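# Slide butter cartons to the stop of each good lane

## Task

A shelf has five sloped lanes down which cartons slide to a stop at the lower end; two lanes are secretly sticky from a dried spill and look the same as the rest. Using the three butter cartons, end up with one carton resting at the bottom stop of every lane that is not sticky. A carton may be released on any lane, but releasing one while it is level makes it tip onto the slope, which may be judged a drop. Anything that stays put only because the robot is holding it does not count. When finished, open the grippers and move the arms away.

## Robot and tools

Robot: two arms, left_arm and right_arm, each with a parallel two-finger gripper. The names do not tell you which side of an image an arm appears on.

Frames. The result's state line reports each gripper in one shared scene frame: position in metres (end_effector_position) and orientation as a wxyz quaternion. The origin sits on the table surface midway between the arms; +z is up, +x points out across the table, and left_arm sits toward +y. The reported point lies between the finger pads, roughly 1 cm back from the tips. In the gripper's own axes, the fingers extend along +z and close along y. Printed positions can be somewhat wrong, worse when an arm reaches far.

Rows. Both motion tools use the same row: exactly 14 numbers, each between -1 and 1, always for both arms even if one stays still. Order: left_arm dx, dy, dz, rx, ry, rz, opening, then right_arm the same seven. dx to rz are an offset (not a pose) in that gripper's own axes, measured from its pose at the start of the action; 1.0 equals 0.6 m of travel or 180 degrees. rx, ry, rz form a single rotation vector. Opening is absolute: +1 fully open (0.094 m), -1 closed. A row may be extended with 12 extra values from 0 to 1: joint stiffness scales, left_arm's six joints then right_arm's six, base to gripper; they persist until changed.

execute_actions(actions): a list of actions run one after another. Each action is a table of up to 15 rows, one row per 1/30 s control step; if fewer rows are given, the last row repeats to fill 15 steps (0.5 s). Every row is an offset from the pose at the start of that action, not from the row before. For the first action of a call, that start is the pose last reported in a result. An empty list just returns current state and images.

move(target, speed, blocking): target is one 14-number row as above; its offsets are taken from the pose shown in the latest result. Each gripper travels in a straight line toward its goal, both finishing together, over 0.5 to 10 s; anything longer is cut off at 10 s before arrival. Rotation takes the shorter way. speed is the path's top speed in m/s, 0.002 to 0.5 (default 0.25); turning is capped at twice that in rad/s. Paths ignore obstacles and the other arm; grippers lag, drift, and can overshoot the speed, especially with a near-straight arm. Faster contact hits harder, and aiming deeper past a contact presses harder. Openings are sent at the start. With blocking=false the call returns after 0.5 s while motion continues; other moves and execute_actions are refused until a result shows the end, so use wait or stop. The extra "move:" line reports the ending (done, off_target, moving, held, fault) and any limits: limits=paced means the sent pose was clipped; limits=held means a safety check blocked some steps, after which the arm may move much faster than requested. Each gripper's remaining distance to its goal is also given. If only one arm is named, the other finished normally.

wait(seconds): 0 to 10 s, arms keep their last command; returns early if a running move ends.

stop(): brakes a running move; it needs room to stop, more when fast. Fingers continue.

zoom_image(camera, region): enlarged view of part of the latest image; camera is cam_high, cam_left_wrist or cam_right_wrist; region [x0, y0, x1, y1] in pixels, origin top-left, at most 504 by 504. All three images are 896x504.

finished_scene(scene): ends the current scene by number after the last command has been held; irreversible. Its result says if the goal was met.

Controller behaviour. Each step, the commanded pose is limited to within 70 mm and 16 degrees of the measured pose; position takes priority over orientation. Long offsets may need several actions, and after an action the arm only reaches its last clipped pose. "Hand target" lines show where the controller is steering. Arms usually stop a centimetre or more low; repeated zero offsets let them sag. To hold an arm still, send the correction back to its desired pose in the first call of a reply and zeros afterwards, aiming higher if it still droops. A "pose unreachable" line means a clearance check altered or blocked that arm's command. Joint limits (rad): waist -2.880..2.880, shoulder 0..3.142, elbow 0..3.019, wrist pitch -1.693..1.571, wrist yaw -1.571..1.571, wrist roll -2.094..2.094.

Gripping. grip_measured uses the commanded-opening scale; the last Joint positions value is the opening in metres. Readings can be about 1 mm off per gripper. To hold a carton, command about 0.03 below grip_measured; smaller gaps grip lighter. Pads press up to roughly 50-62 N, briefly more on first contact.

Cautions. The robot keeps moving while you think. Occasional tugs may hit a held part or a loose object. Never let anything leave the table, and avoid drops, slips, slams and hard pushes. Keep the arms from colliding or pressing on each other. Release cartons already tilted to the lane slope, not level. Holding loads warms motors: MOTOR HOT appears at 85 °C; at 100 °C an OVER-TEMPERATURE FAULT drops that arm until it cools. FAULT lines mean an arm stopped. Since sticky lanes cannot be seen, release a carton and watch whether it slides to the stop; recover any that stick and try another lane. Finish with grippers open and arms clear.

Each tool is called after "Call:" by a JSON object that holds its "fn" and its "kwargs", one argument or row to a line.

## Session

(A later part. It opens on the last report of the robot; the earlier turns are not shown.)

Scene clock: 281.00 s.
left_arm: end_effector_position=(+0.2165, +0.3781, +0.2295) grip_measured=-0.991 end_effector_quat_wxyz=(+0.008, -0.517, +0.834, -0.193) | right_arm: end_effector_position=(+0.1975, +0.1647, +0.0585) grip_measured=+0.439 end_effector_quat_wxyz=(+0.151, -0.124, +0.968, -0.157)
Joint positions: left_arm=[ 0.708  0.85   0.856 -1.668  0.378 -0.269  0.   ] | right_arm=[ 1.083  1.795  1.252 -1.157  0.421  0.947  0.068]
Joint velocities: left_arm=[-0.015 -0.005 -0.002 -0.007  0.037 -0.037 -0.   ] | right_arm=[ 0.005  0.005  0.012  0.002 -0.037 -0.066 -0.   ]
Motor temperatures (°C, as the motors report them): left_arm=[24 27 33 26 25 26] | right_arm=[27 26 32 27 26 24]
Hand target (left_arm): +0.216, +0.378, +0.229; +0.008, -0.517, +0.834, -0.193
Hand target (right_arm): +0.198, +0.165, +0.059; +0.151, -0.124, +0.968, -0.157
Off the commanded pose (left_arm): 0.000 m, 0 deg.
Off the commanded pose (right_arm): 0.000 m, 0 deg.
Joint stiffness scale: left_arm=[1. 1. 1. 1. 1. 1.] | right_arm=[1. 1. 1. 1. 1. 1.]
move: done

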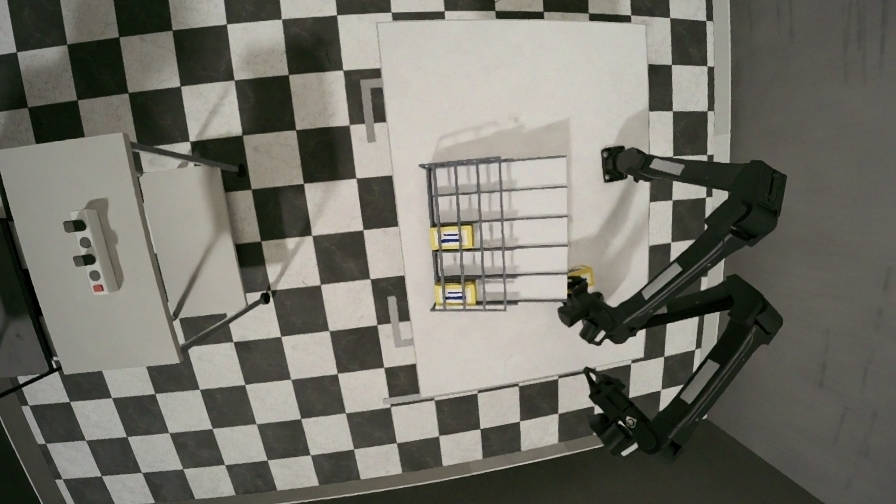

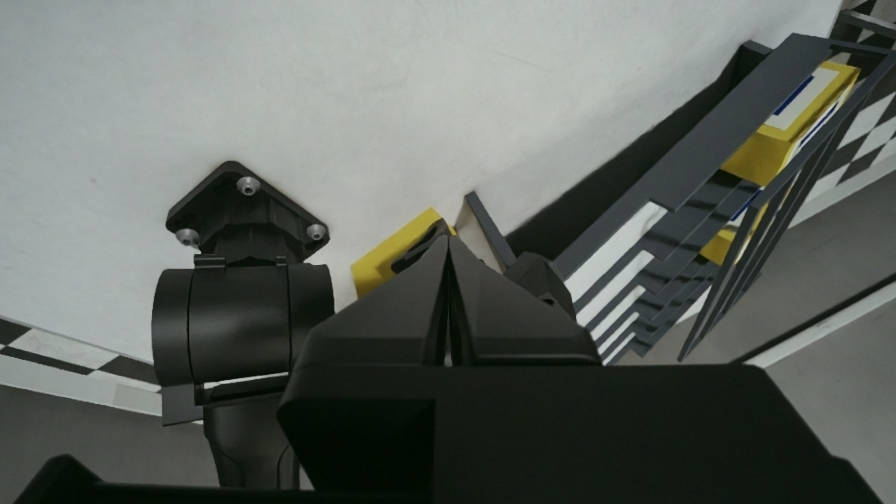

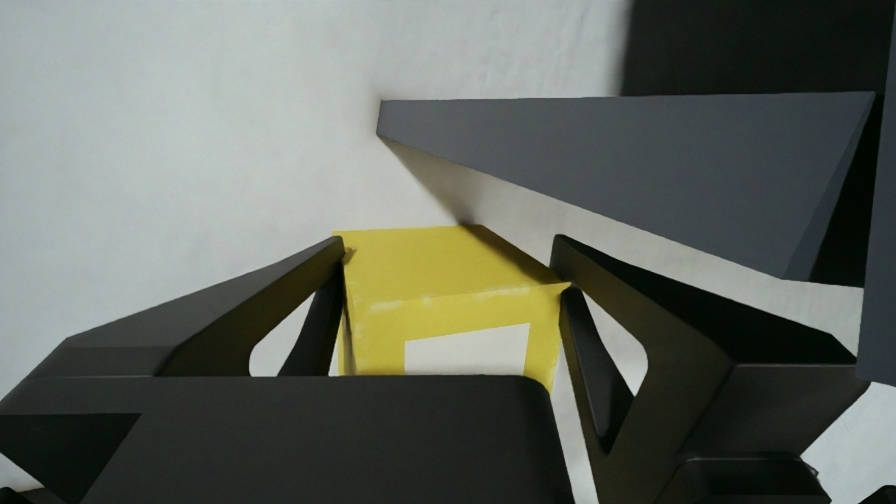

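Call:
{"fn": "move", "kwargs": {
  "target": [0,0,0,0,0,0,-1,0,-0.1,-0.3,-0.11,0.166,0.069,-1],
  "speed": 0.15
}}

Scene clock: 287.43 s.
left_arm: end_effector_position=(+0.2165, +0.3781, +0.2295) grip_measured=-0.991 end_effector_quat_wxyz=(+0.008, -0.517, +0.834, -0.193) | right_arm: end_effector_position=(+0.1390, +0.1464, +0.2069) grip_measured=+0.357 end_effector_quat_wxyz=(-0.124, -0.007, +0.992, -0.035)
Joint positions: left_arm=[ 0.708  0.85   0.856 -1.668  0.378 -0.269  0.   ] | right_arm=[ 0.959  1.593  1.431 -1.596 -0.178  1.02   0.064]
Joint velocities: left_arm=[ 0.005 -0.005 -0.002  0.002 -0.022  0.007 -0.   ] | right_arm=[ 0.005  0.005 -0.007 -0.007  0.037  0.007 -0.   ]
Motor temperatures (°C, as the motors report them): left_arm=[24 27 33 26 25 26] | right_arm=[27 26 33 27 26 24]
Hand target (left_arm): +0.216, +0.378, +0.229; +0.008, -0.517, +0.834, -0.193
Hand target (right_arm): +0.148, +0.155, +0.242; -0.110, +0.000, +0.994, -0.002
Off the commanded pose (left_arm): 0.000 m, 0 deg.
Off the commanded pose (right_arm): 0.038 m, 4 deg.
Joint stiffness scale: left_arm=[1. 1. 1. 1. 1. 1.] | right_arm=[1. 1. 1. 1. 1. 1.]
move: off_target (right_arm)

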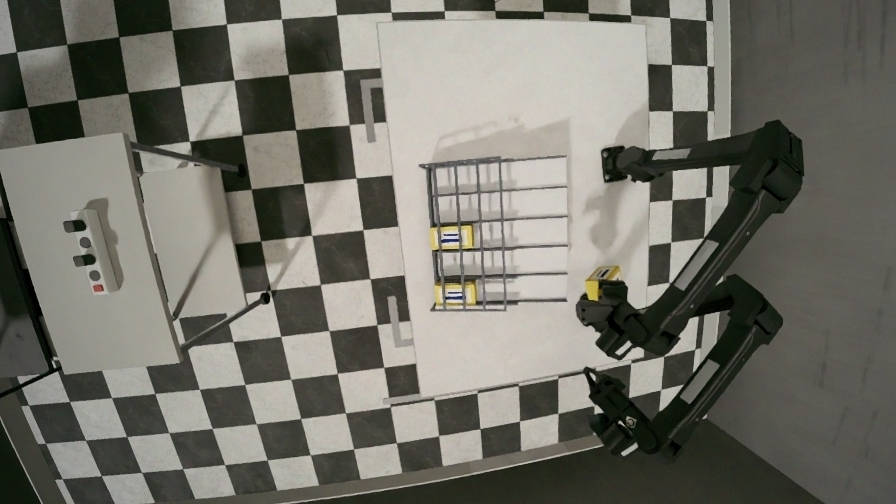

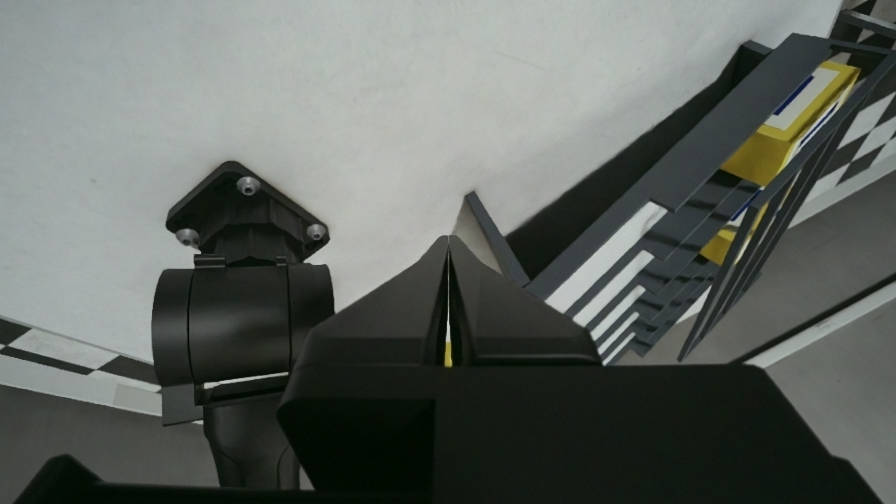

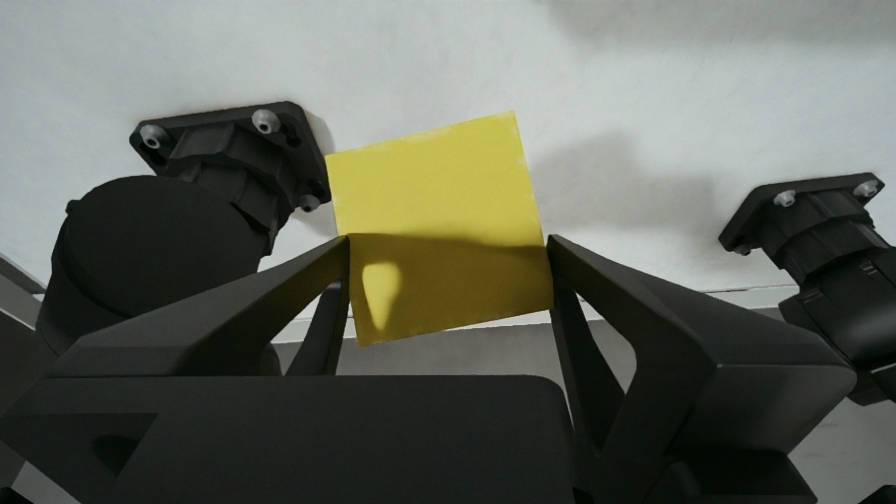

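Call:
{"fn": "move", "kwargs": {
  "target": [0,0,0,0,0,0,-1,-0.35,-0.47,-0.1,0,0,0,-1],
  "speed": 0.15
}}

Scene clock: 292.43 s.
left_arm: end_effector_position=(+0.2165, +0.3781, +0.2295) grip_measured=-0.991 end_effector_quat_wxyz=(+0.008, -0.517, +0.834, -0.193) | right_arm: end_effector_position=(+0.3520, -0.1322, +0.2108) grip_measured=+0.315 end_effector_quat_wxyz=(-0.127, +0.012, +0.991, -0.040)
Joint positions: left_arm=[ 0.708  0.85   0.856 -1.668  0.378 -0.269  0.   ] | right_arm=[ 0.178  1.606  1.451 -1.684  0.007  0.295  0.062]
Joint velocities: left_arm=[ 0.005 -0.005 -0.012  0.007 -0.066 -0.007  0.001] | right_arm=[-0.005 -0.005 -0.007 -0.022 -0.051 -0.051  0.001]
Motor temperatures (°C, as the motors report them): left_arm=[24 27 33 26 25 26] | right_arm=[27 26 34 27 27 24]
Hand target (left_arm): +0.216, +0.378, +0.229; +0.008, -0.517, +0.834, -0.193
Hand target (right_arm): +0.364, -0.127, +0.233; -0.104, -0.005, +0.994, -0.035
Off the commanded pose (left_arm): 0.000 m, 0 deg.
Off the commanded pose (right_arm): 0.025 m, 2 deg.
Joint stiffness scale: left_arm=[1. 1. 1. 1. 1. 1.] | right_arm=[1. 1. 1. 1. 1. 1.]
joint sent to its limit (right arm) — the command would take joint 4 (wrist pitch) past its lower limit, so that joint was sent only as far as its limit.
move: off_target (right_arm); limits=paced

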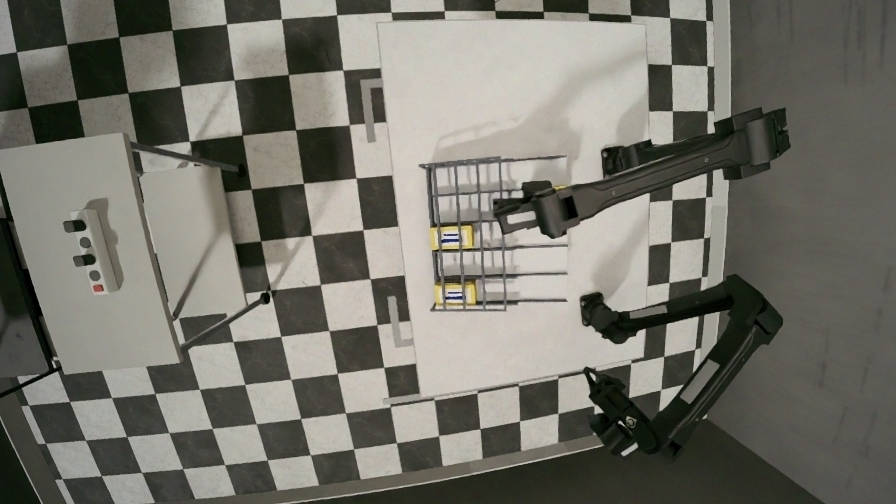

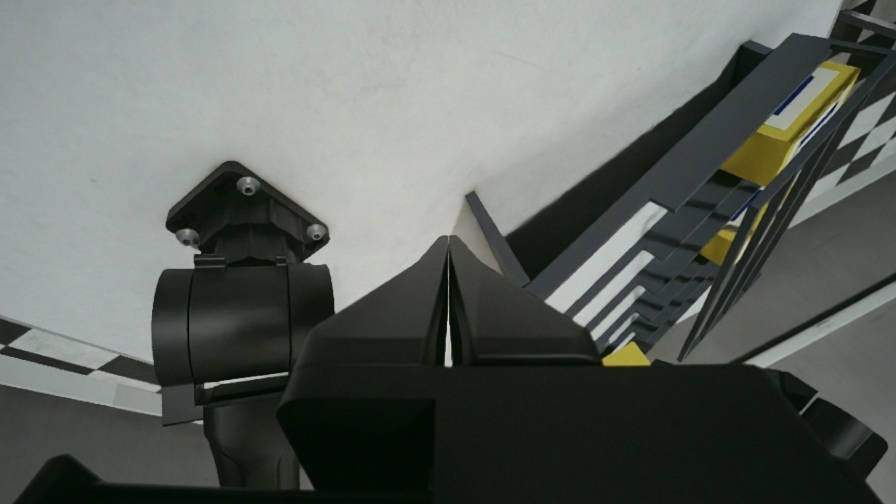

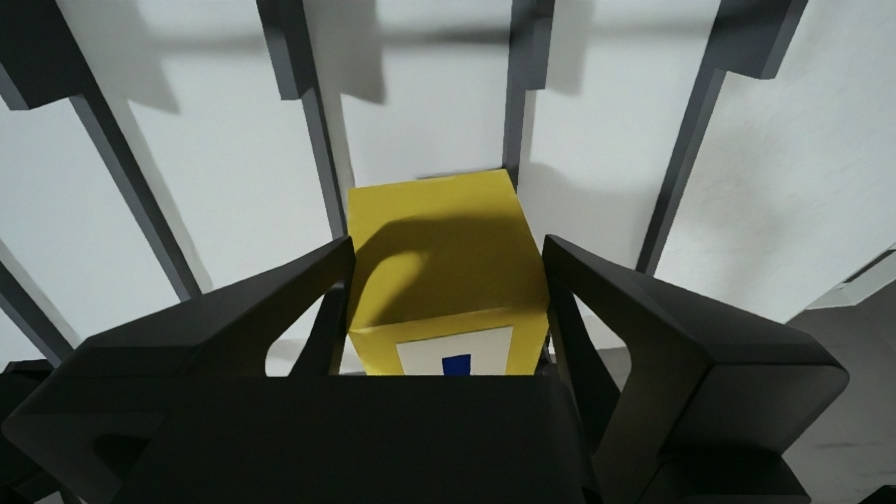

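Call:
{"fn": "move", "kwargs": {
  "target": [0,0,0,0,0,0,-1,0,0.01,0.08,0,0,0,-1],
  "speed": 0.05
}}

Call:
{"fn": "move", "kwargs": {
  "target": [0,0,0,0,0,0,-1,0,0,0,0,0,0,1]
}}

Call:
{"fn": "move", "kwargs": {
  "target": [0,0,0,0,0,0,-1,0,0,-0.2,0,0,0,1]
}}

Scene clock: 296.90 s.
left_arm: end_effector_position=(+0.2165, +0.3781, +0.2295) grip_measured=-0.991 end_effector_quat_wxyz=(+0.008, -0.517, +0.834, -0.193) | right_arm: end_effector_position=(+0.3612, -0.1322, +0.1772) grip_measured=+0.308 end_effector_quat_wxyz=(-0.094, +0.008, +0.995, -0.038)
Joint positions: left_arm=[ 0.708  0.85   0.856 -1.668  0.378 -0.269  0.   ] | right_arm=[ 0.178  1.603  1.369 -1.538  0.021  0.288  0.061]
Joint velocities: left_arm=[ 0.015 -0.005  0.017  0.007  0.007  0.007 -0.   ] | right_arm=[-0.005  0.005 -0.012 -0.007 -0.037  0.037  0.   ]
Motor temperatures (°C, as the motors report them): left_arm=[24 27 33 26 25 26] | right_arm=[27 26 34 27 26 24]
Hand target (left_arm): +0.216, +0.378, +0.229; +0.008, -0.517, +0.834, -0.193
Hand target (right_arm): +0.341, -0.130, +0.165; -0.127, +0.012, +0.991, -0.041
Off the commanded pose (left_arm): 0.000 m, 0 deg.
Off the commanded pose (right_arm): 0.025 m, 4 deg.
Joint stiffness scale: left_arm=[1. 1. 1. 1. 1. 1.] | right_arm=[1. 1. 1. 1. 1. 1.]
move: off_target (right_arm)

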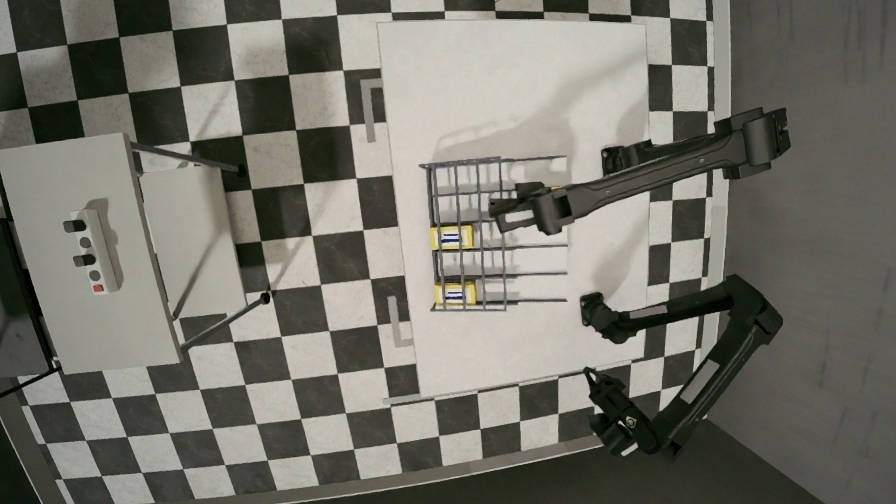

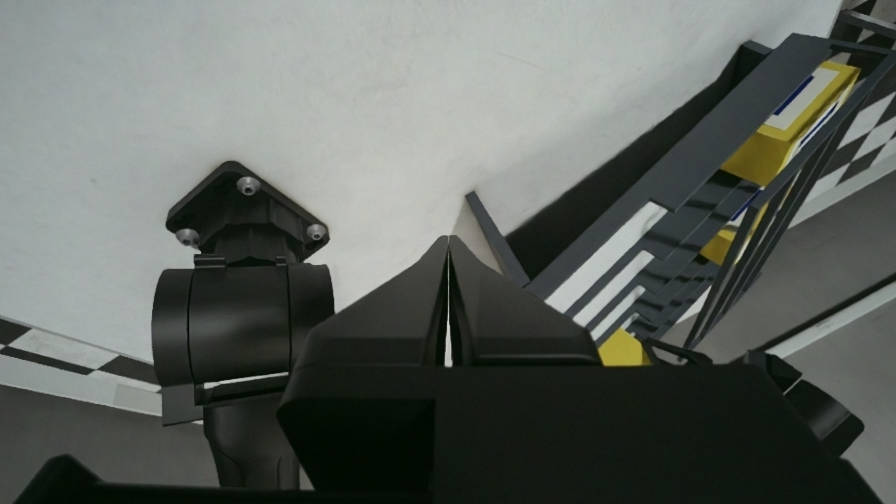

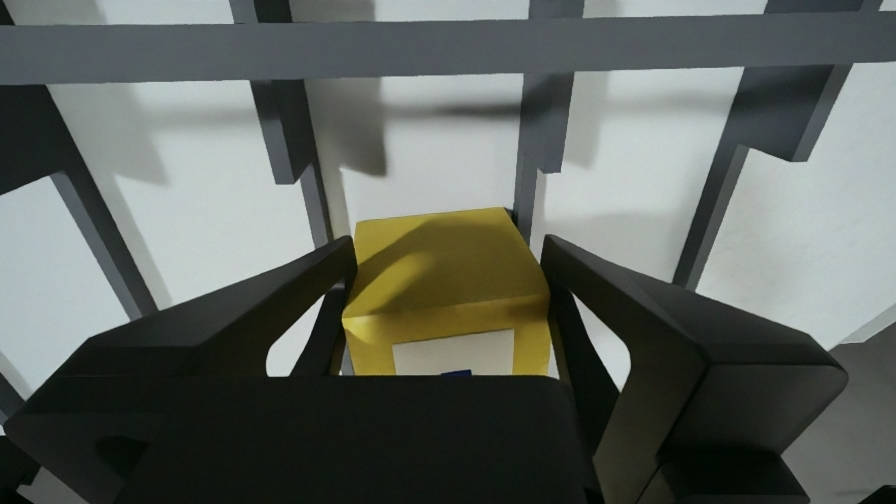

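Scene clock: 297.40 s.
left_arm: end_effector_position=(+0.2165, +0.3781, +0.2295) grip_measured=-0.991 end_effector_quat_wxyz=(+0.008, -0.517, +0.834, -0.193) | right_arm: end_effector_position=(+0.3608, -0.1326, +0.1763) grip_measured=+1.000 end_effector_quat_wxyz=(-0.094, +0.008, +0.995, -0.039)
Joint positions: left_arm=[ 0.708  0.85   0.856 -1.668  0.378 -0.269  0.   ] | right_arm=[ 0.178  1.603  1.366 -1.536  0.023  0.288  0.094]
Joint velocities: left_arm=[-0.005 -0.015 -0.002  0.007  0.066 -0.007 -0.   ] | right_arm=[ 0.005 -0.005  0.007 -0.017 -0.066 -0.037  0.   ]
Motor temperatures (°C, as the motors report them): left_arm=[24 27 33 26 25 26] | right_arm=[27 26 34 27 26 24]
Hand target (left_arm): +0.216, +0.378, +0.229; +0.008, -0.517, +0.834, -0.193
Hand target (right_arm): +0.361, -0.132, +0.177; -0.094, +0.008, +0.995, -0.038
Off the commanded pose (left_arm): 0.000 m, 0 deg.
Off the commanded pose (right_arm): 0.001 m, 0 deg.
Joint stiffness scale: left_arm=[1. 1. 1. 1. 1. 1.] | right_arm=[1. 1. 1. 1. 1. 1.]
move: done

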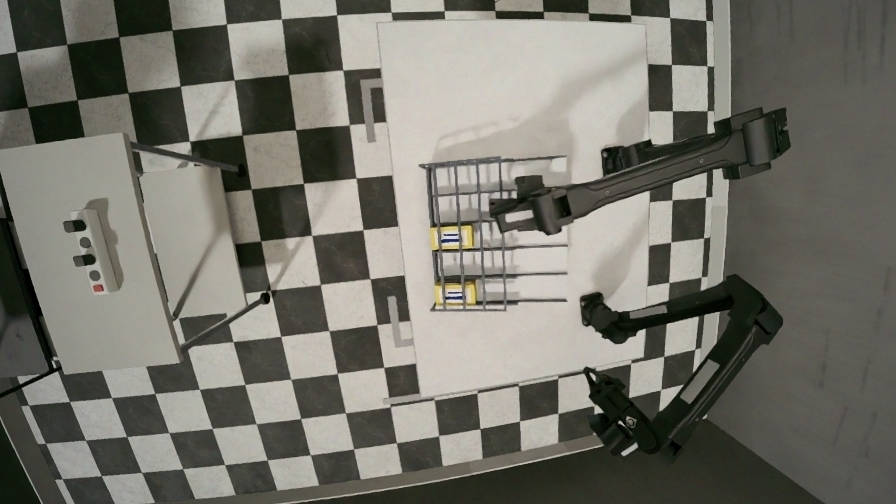

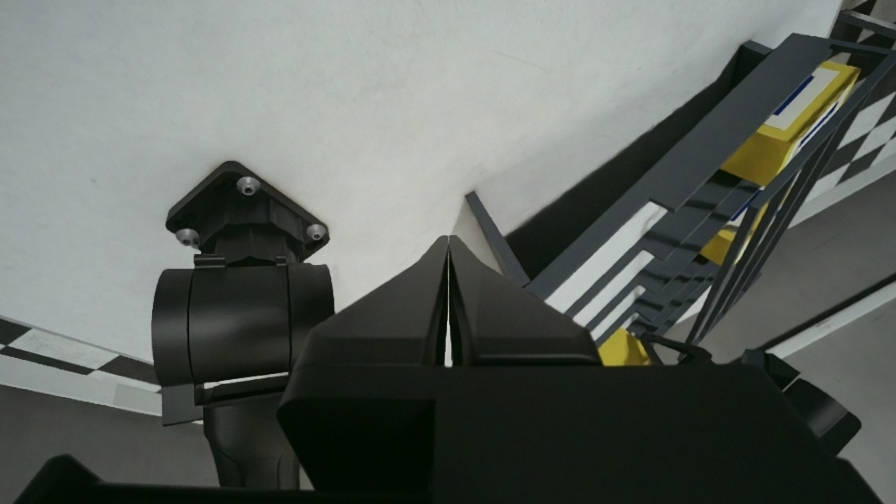

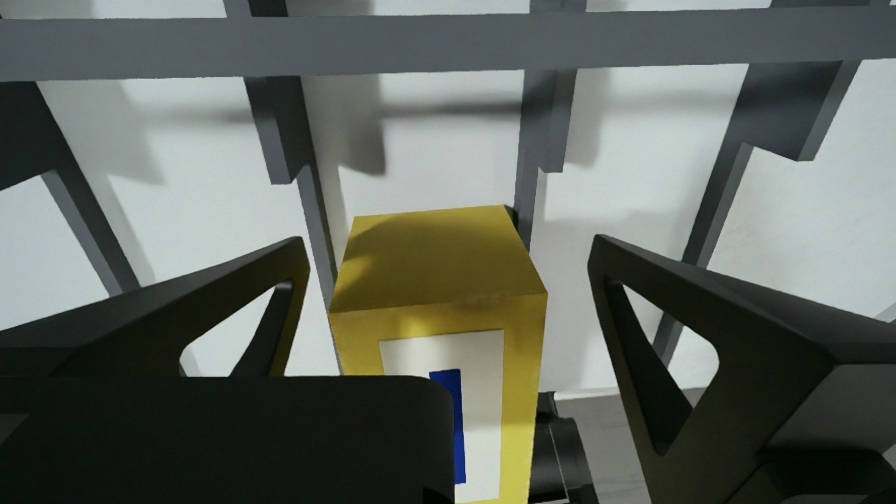

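Scene clock: 298.33 s.
left_arm: end_effector_position=(+0.2165, +0.3781, +0.2295) grip_measured=-0.991 end_effector_quat_wxyz=(+0.008, -0.517, +0.834, -0.193) | right_arm: end_effector_position=(+0.3756, -0.1285, +0.2839) grip_measured=+1.000 end_effector_quat_wxyz=(-0.033, +0.009, +0.999, -0.021)
Joint positions: left_arm=[ 0.708  0.85   0.856 -1.668  0.378 -0.269  0.   ] | right_arm=[ 0.178  1.535  1.581 -1.693  0.023  0.288  0.094]
Joint velocities: left_arm=[ 0.005 -0.005  0.002  0.007 -0.007  0.022 -0.001] | right_arm=[-0.005 -0.005 -0.032 -0.022 -0.022 -0.022  0.   ]
Motor temperatures (°C, as the motors report them): left_arm=[24 27 33 26 25 26] | right_arm=[27 26 34 27 26 24]
Hand target (left_arm): +0.216, +0.378, +0.229; +0.008, -0.517, +0.834, -0.193
Hand target (right_arm): +0.382, -0.124, +0.293; -0.025, +0.007, +0.999, -0.019
Off the commanded pose (left_arm): 0.000 m, 0 deg.
Off the commanded pose (right_arm): 0.014 m, 7 deg.
Joint stiffness scale: left_arm=[1. 1. 1. 1. 1. 1.] | right_arm=[1. 1. 1. 1. 1. 1.]
joint sent to its limit (right arm) — the command would take joint 4 (wrist pitch) past its lower limit, so that joint was sent only as far as its limit.
move: off_target (right_arm)

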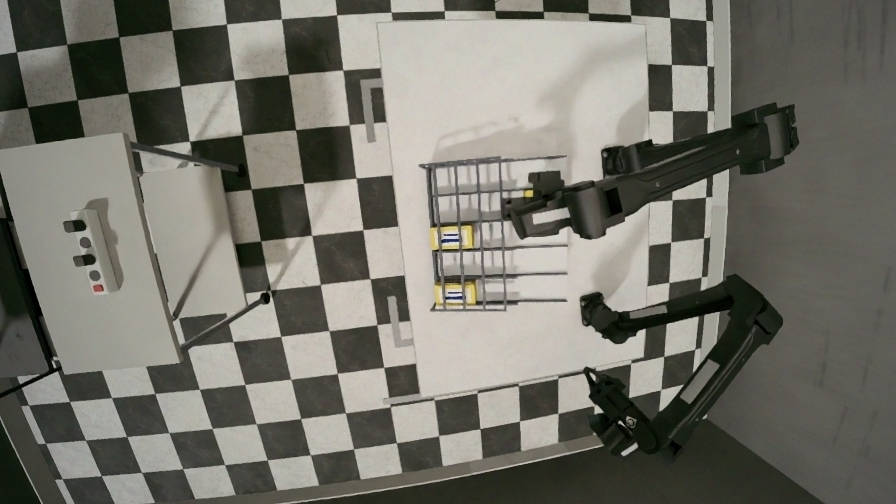

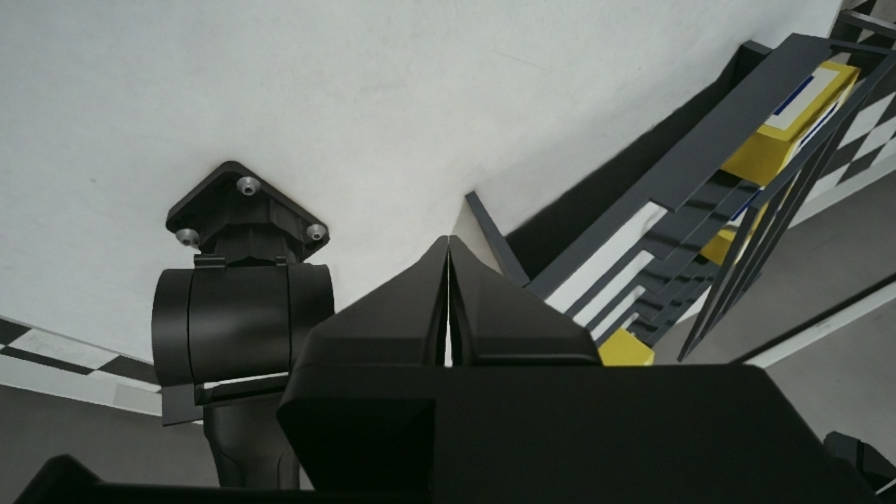

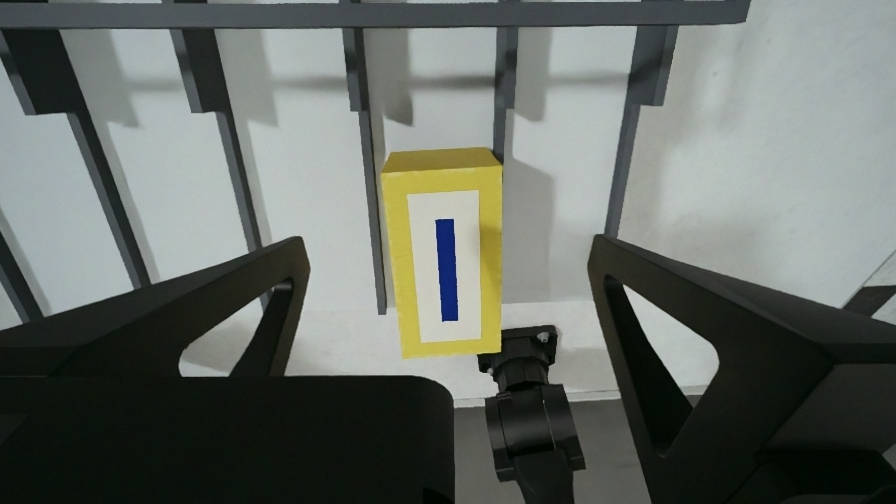

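Sticky. Regrab and move to L5.

Call:
{"fn": "move", "kwargs": {
  "target": [0,0,0,0,0,0,-1,0.04,-0.005,0.18,0,0.04,0,0.6],
  "speed": 0.1
}}

Call:
{"fn": "move", "kwargs": {
  "target": [0,0,0,0,0,0,-1,0,0,0,0,0,0,-1]
}}

Call:
{"fn": "move", "kwargs": {
  "target": [0,0,0,0,0,0,-1,0,0,-0.1,0,0,0,-1],
  "speed": 0.1
}}

Call:
{"fn": "move", "kwargs": {
  "target": [0,0,0,0,0,0,-1,0,-0.148,0,0,0,0,-1],
  "speed": 0.1
}}

Scene clock: 304.70 s.
left_arm: end_effector_position=(+0.2165, +0.3781, +0.2295) grip_measured=-0.991 end_effector_quat_wxyz=(+0.008, -0.517, +0.834, -0.193) | right_arm: end_effector_position=(+0.3406, -0.1328, +0.1813) grip_measured=+0.603 end_effector_quat_wxyz=(-0.097, +0.009, +0.995, -0.024)
Joint positions: left_arm=[ 0.708  0.85   0.856 -1.668  0.378 -0.269  0.   ] | right_arm=[ 0.178  1.548  1.315 -1.537 -0.007  0.287  0.075]
Joint velocities: left_arm=[-0.005  0.015  0.002 -0.007 -0.037  0.022 -0.   ] | right_arm=[ 0.005 -0.005 -0.002  0.002 -0.051  0.007  0.001]
Motor temperatures (°C, as the motors report them): left_arm=[24 27 33 26 25 26] | right_arm=[27 26 34 27 26 24]
Hand target (left_arm): +0.216, +0.378, +0.229; +0.008, -0.517, +0.834, -0.193
Hand target (right_arm): +0.345, -0.136, +0.178; -0.096, +0.010, +0.995, -0.021
Off the commanded pose (left_arm): 0.000 m, 0 deg.
Off the commanded pose (right_arm): 0.006 m, 0 deg.
Joint stiffness scale: left_arm=[1. 1. 1. 1. 1. 1.] | right_arm=[1. 1. 1. 1. 1. 1.]
move: done

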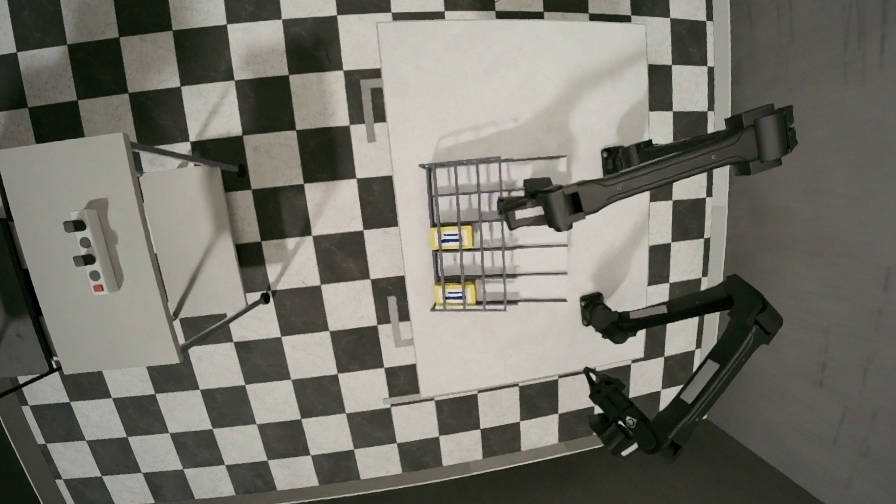

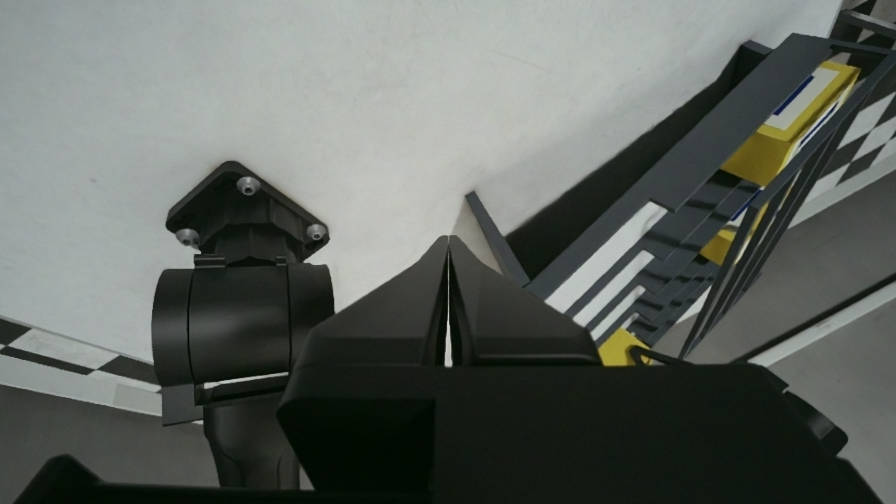

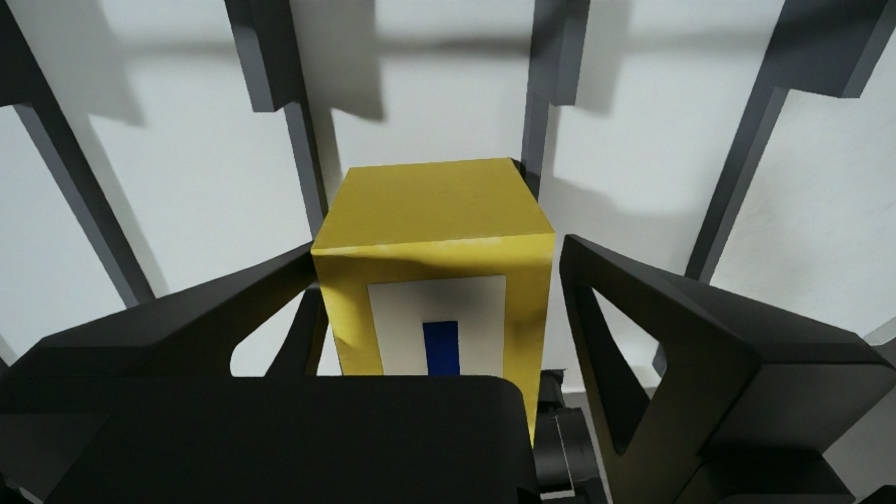

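Scene clock: 305.20 s.
left_arm: end_effector_position=(+0.2165, +0.3781, +0.2295) grip_measured=-0.991 end_effector_quat_wxyz=(+0.008, -0.517, +0.834, -0.193) | right_arm: end_effector_position=(+0.3409, -0.1320, +0.1811) grip_measured=+0.333 end_effector_quat_wxyz=(-0.096, +0.010, +0.995, -0.022)
Joint positions: left_arm=[ 0.708  0.85   0.856 -1.668  0.378 -0.269  0.   ] | right_arm=[ 0.178  1.548  1.315 -1.534 -0.011  0.289  0.063]
Joint velocities: left_arm=[-0.015 -0.005 -0.012 -0.022  0.051  0.007 -0.   ] | right_arm=[-0.005 -0.005  0.007  0.002 -0.007  0.022 -0.   ]
Motor temperatures (°C, as the motors report them): left_arm=[24 27 33 26 25 26] | right_arm=[27 26 34 27 26 24]
Hand target (left_arm): +0.216, +0.378, +0.229; +0.008, -0.517, +0.834, -0.193
Hand target (right_arm): +0.340, -0.133, +0.181; -0.097, +0.009, +0.995, -0.024
Off the commanded pose (left_arm): 0.000 m, 0 deg.
Off the commanded pose (right_arm): 0.001 m, 0 deg.
Joint stiffness scale: left_arm=[1. 1. 1. 1. 1. 1.] | right_arm=[1. 1. 1. 1. 1. 1.]
move: done

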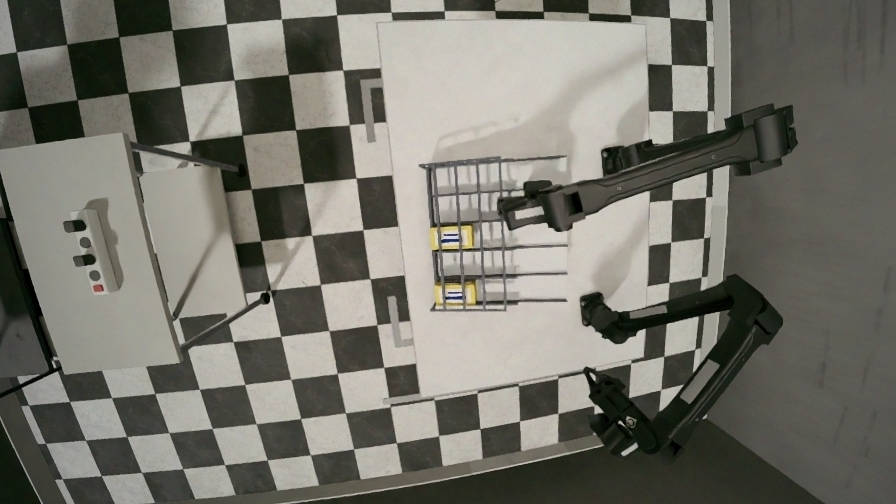

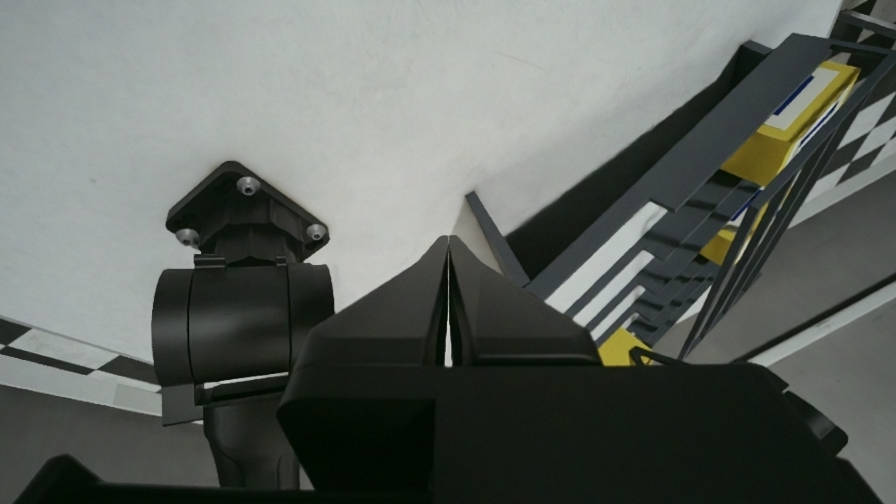

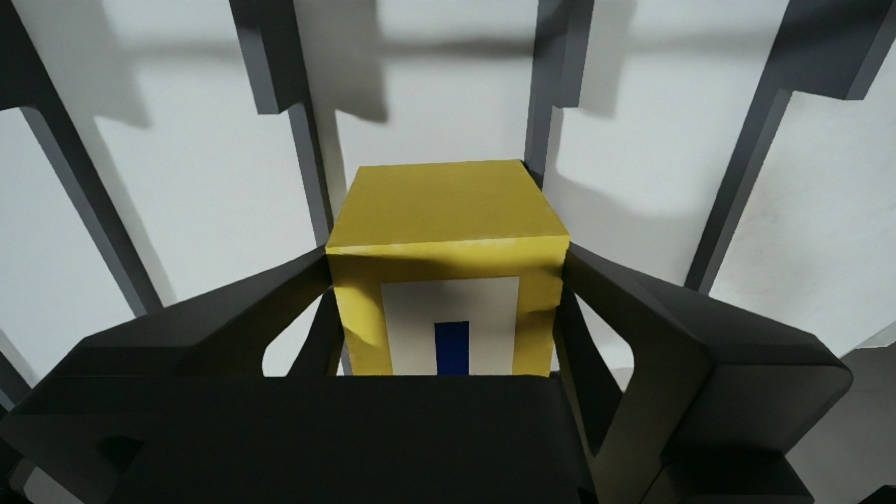

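Scene clock: 306.20 s.
left_arm: end_effector_position=(+0.2165, +0.3781, +0.2295) grip_measured=-0.991 end_effector_quat_wxyz=(+0.008, -0.517, +0.834, -0.193) | right_arm: end_effector_position=(+0.3405, -0.1321, +0.2180) grip_measured=+0.333 end_effector_quat_wxyz=(-0.112, +0.013, +0.993, -0.027)
Joint positions: left_arm=[ 0.708  0.85   0.856 -1.668  0.378 -0.269  0.   ] | right_arm=[ 0.178  1.552  1.412 -1.663 -0.01   0.296  0.063]
Joint velocities: left_arm=[ 0.005 -0.015  0.007 -0.002 -0.051  0.051 -0.001] | right_arm=[-0.015  0.005 -0.002  0.017 -0.051  0.007 -0.001]
Motor temperatures (°C, as the motors report them): left_arm=[24 27 33 26 25 26] | right_arm=[27 26 35 27 26 24]
Hand target (left_arm): +0.216, +0.378, +0.229; +0.008, -0.517, +0.834, -0.193
Hand target (right_arm): +0.351, -0.130, +0.240; -0.096, +0.010, +0.995, -0.022
Off the commanded pose (left_arm): 0.000 m, 0 deg.
Off the commanded pose (right_arm): 0.025 m, 2 deg.
Joint stiffness scale: left_arm=[1. 1. 1. 1. 1. 1.] | right_arm=[1. 1. 1. 1. 1. 1.]
move: off_target (right_arm)

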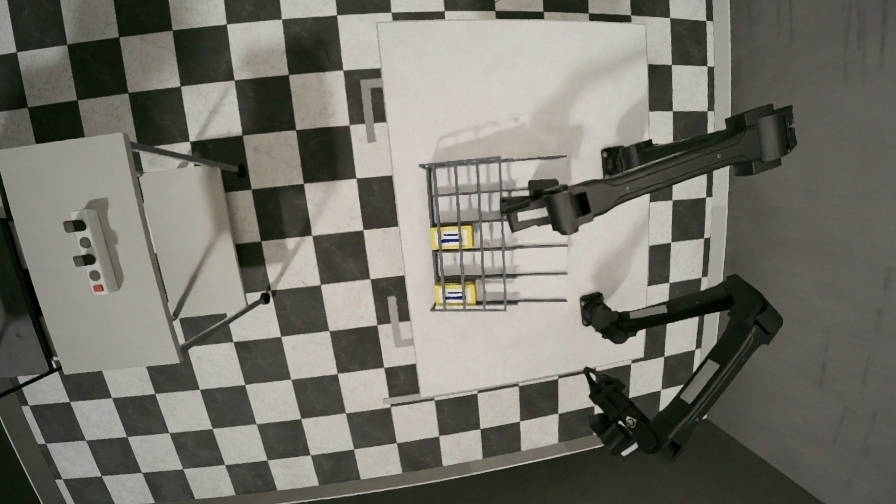

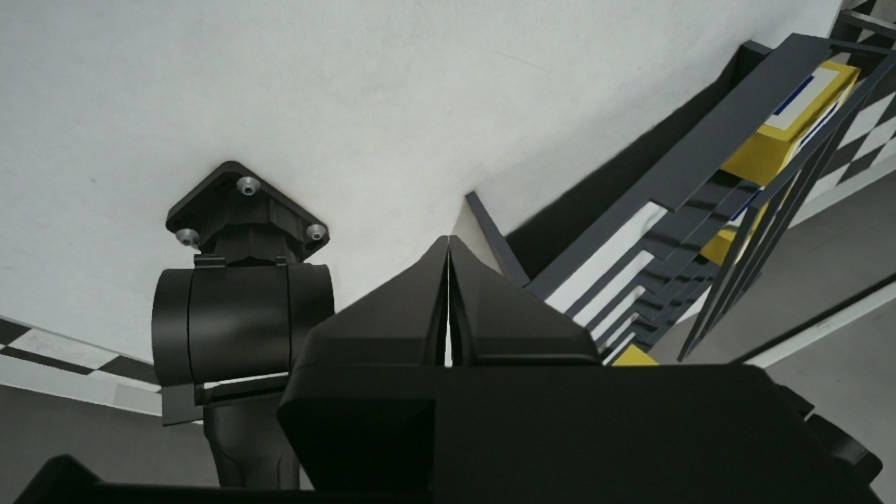

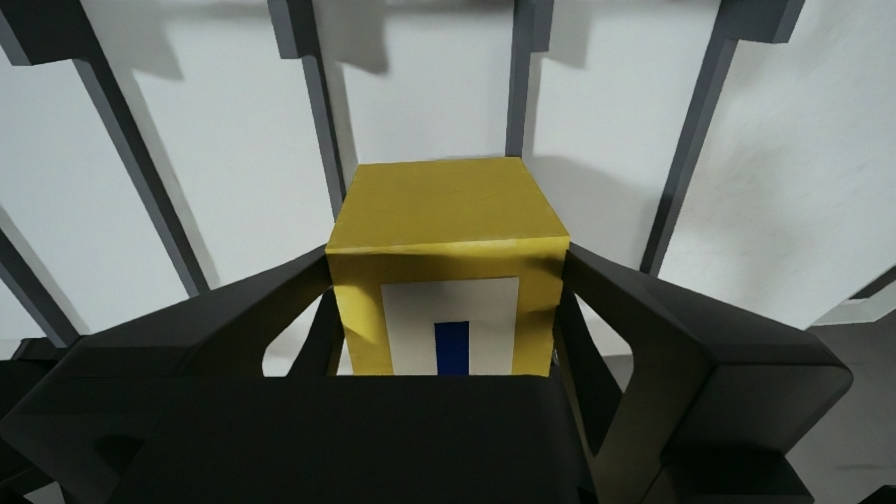

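Scene clock: 307.47 s.
left_arm: end_effector_position=(+0.2165, +0.3781, +0.2295) grip_measured=-0.991 end_effector_quat_wxyz=(+0.008, -0.517, +0.834, -0.193) | right_arm: end_effector_position=(+0.3394, -0.2193, +0.2077) grip_measured=+0.333 end_effector_quat_wxyz=(-0.129, +0.019, +0.991, -0.031)
Joint positions: left_arm=[ 0.708  0.85   0.856 -1.668  0.378 -0.269  0.   ] | right_arm=[-0.017  1.536  1.361 -1.66   0.038  0.118  0.063]
Joint velocities: left_arm=[-0.015 -0.005  0.022 -0.022 -0.051 -0.051 -0.   ] | right_arm=[-0.005 -0.005  0.012 -0.017 -0.037 -0.066 -0.   ]
Motor temperatures (°C, as the motors report them): left_arm=[24 27 33 26 25 26] | right_arm=[27 26 34 27 26 24]
Hand target (left_arm): +0.216, +0.378, +0.229; +0.008, -0.517, +0.834, -0.193
Hand target (right_arm): +0.339, -0.220, +0.223; -0.112, +0.014, +0.993, -0.029
Off the commanded pose (left_arm): 0.000 m, 0 deg.
Off the commanded pose (right_arm): 0.015 m, 2 deg.
Joint stiffness scale: left_arm=[1. 1. 1. 1. 1. 1.] | right_arm=[1. 1. 1. 1. 1. 1.]
move: off_target (right_arm)

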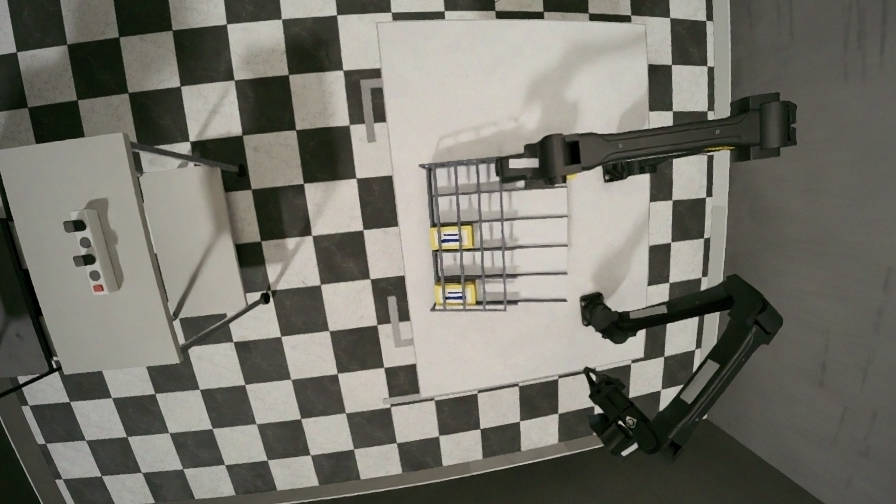

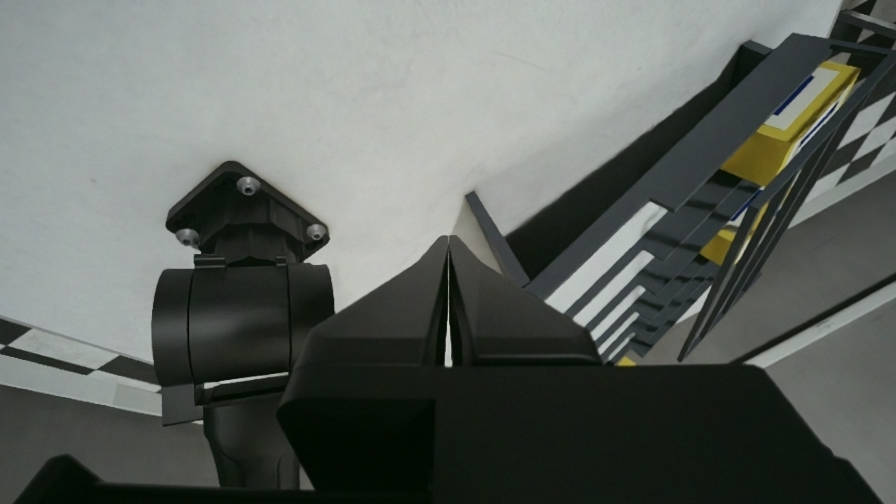

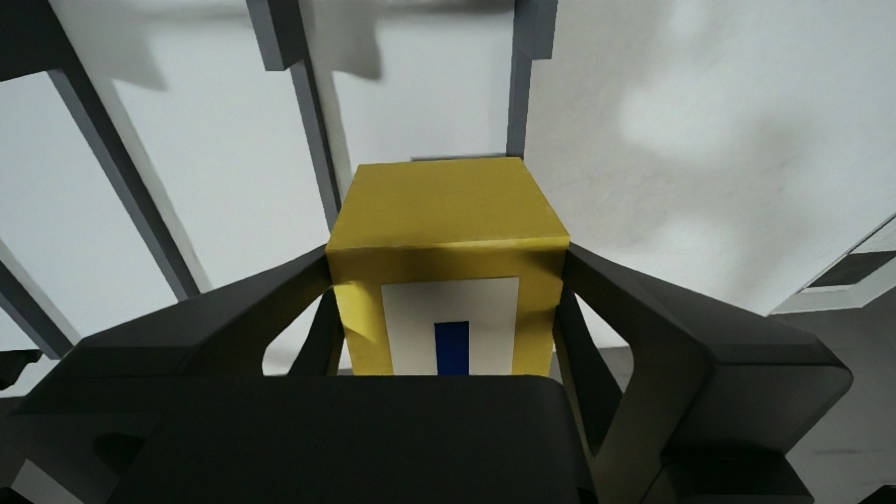

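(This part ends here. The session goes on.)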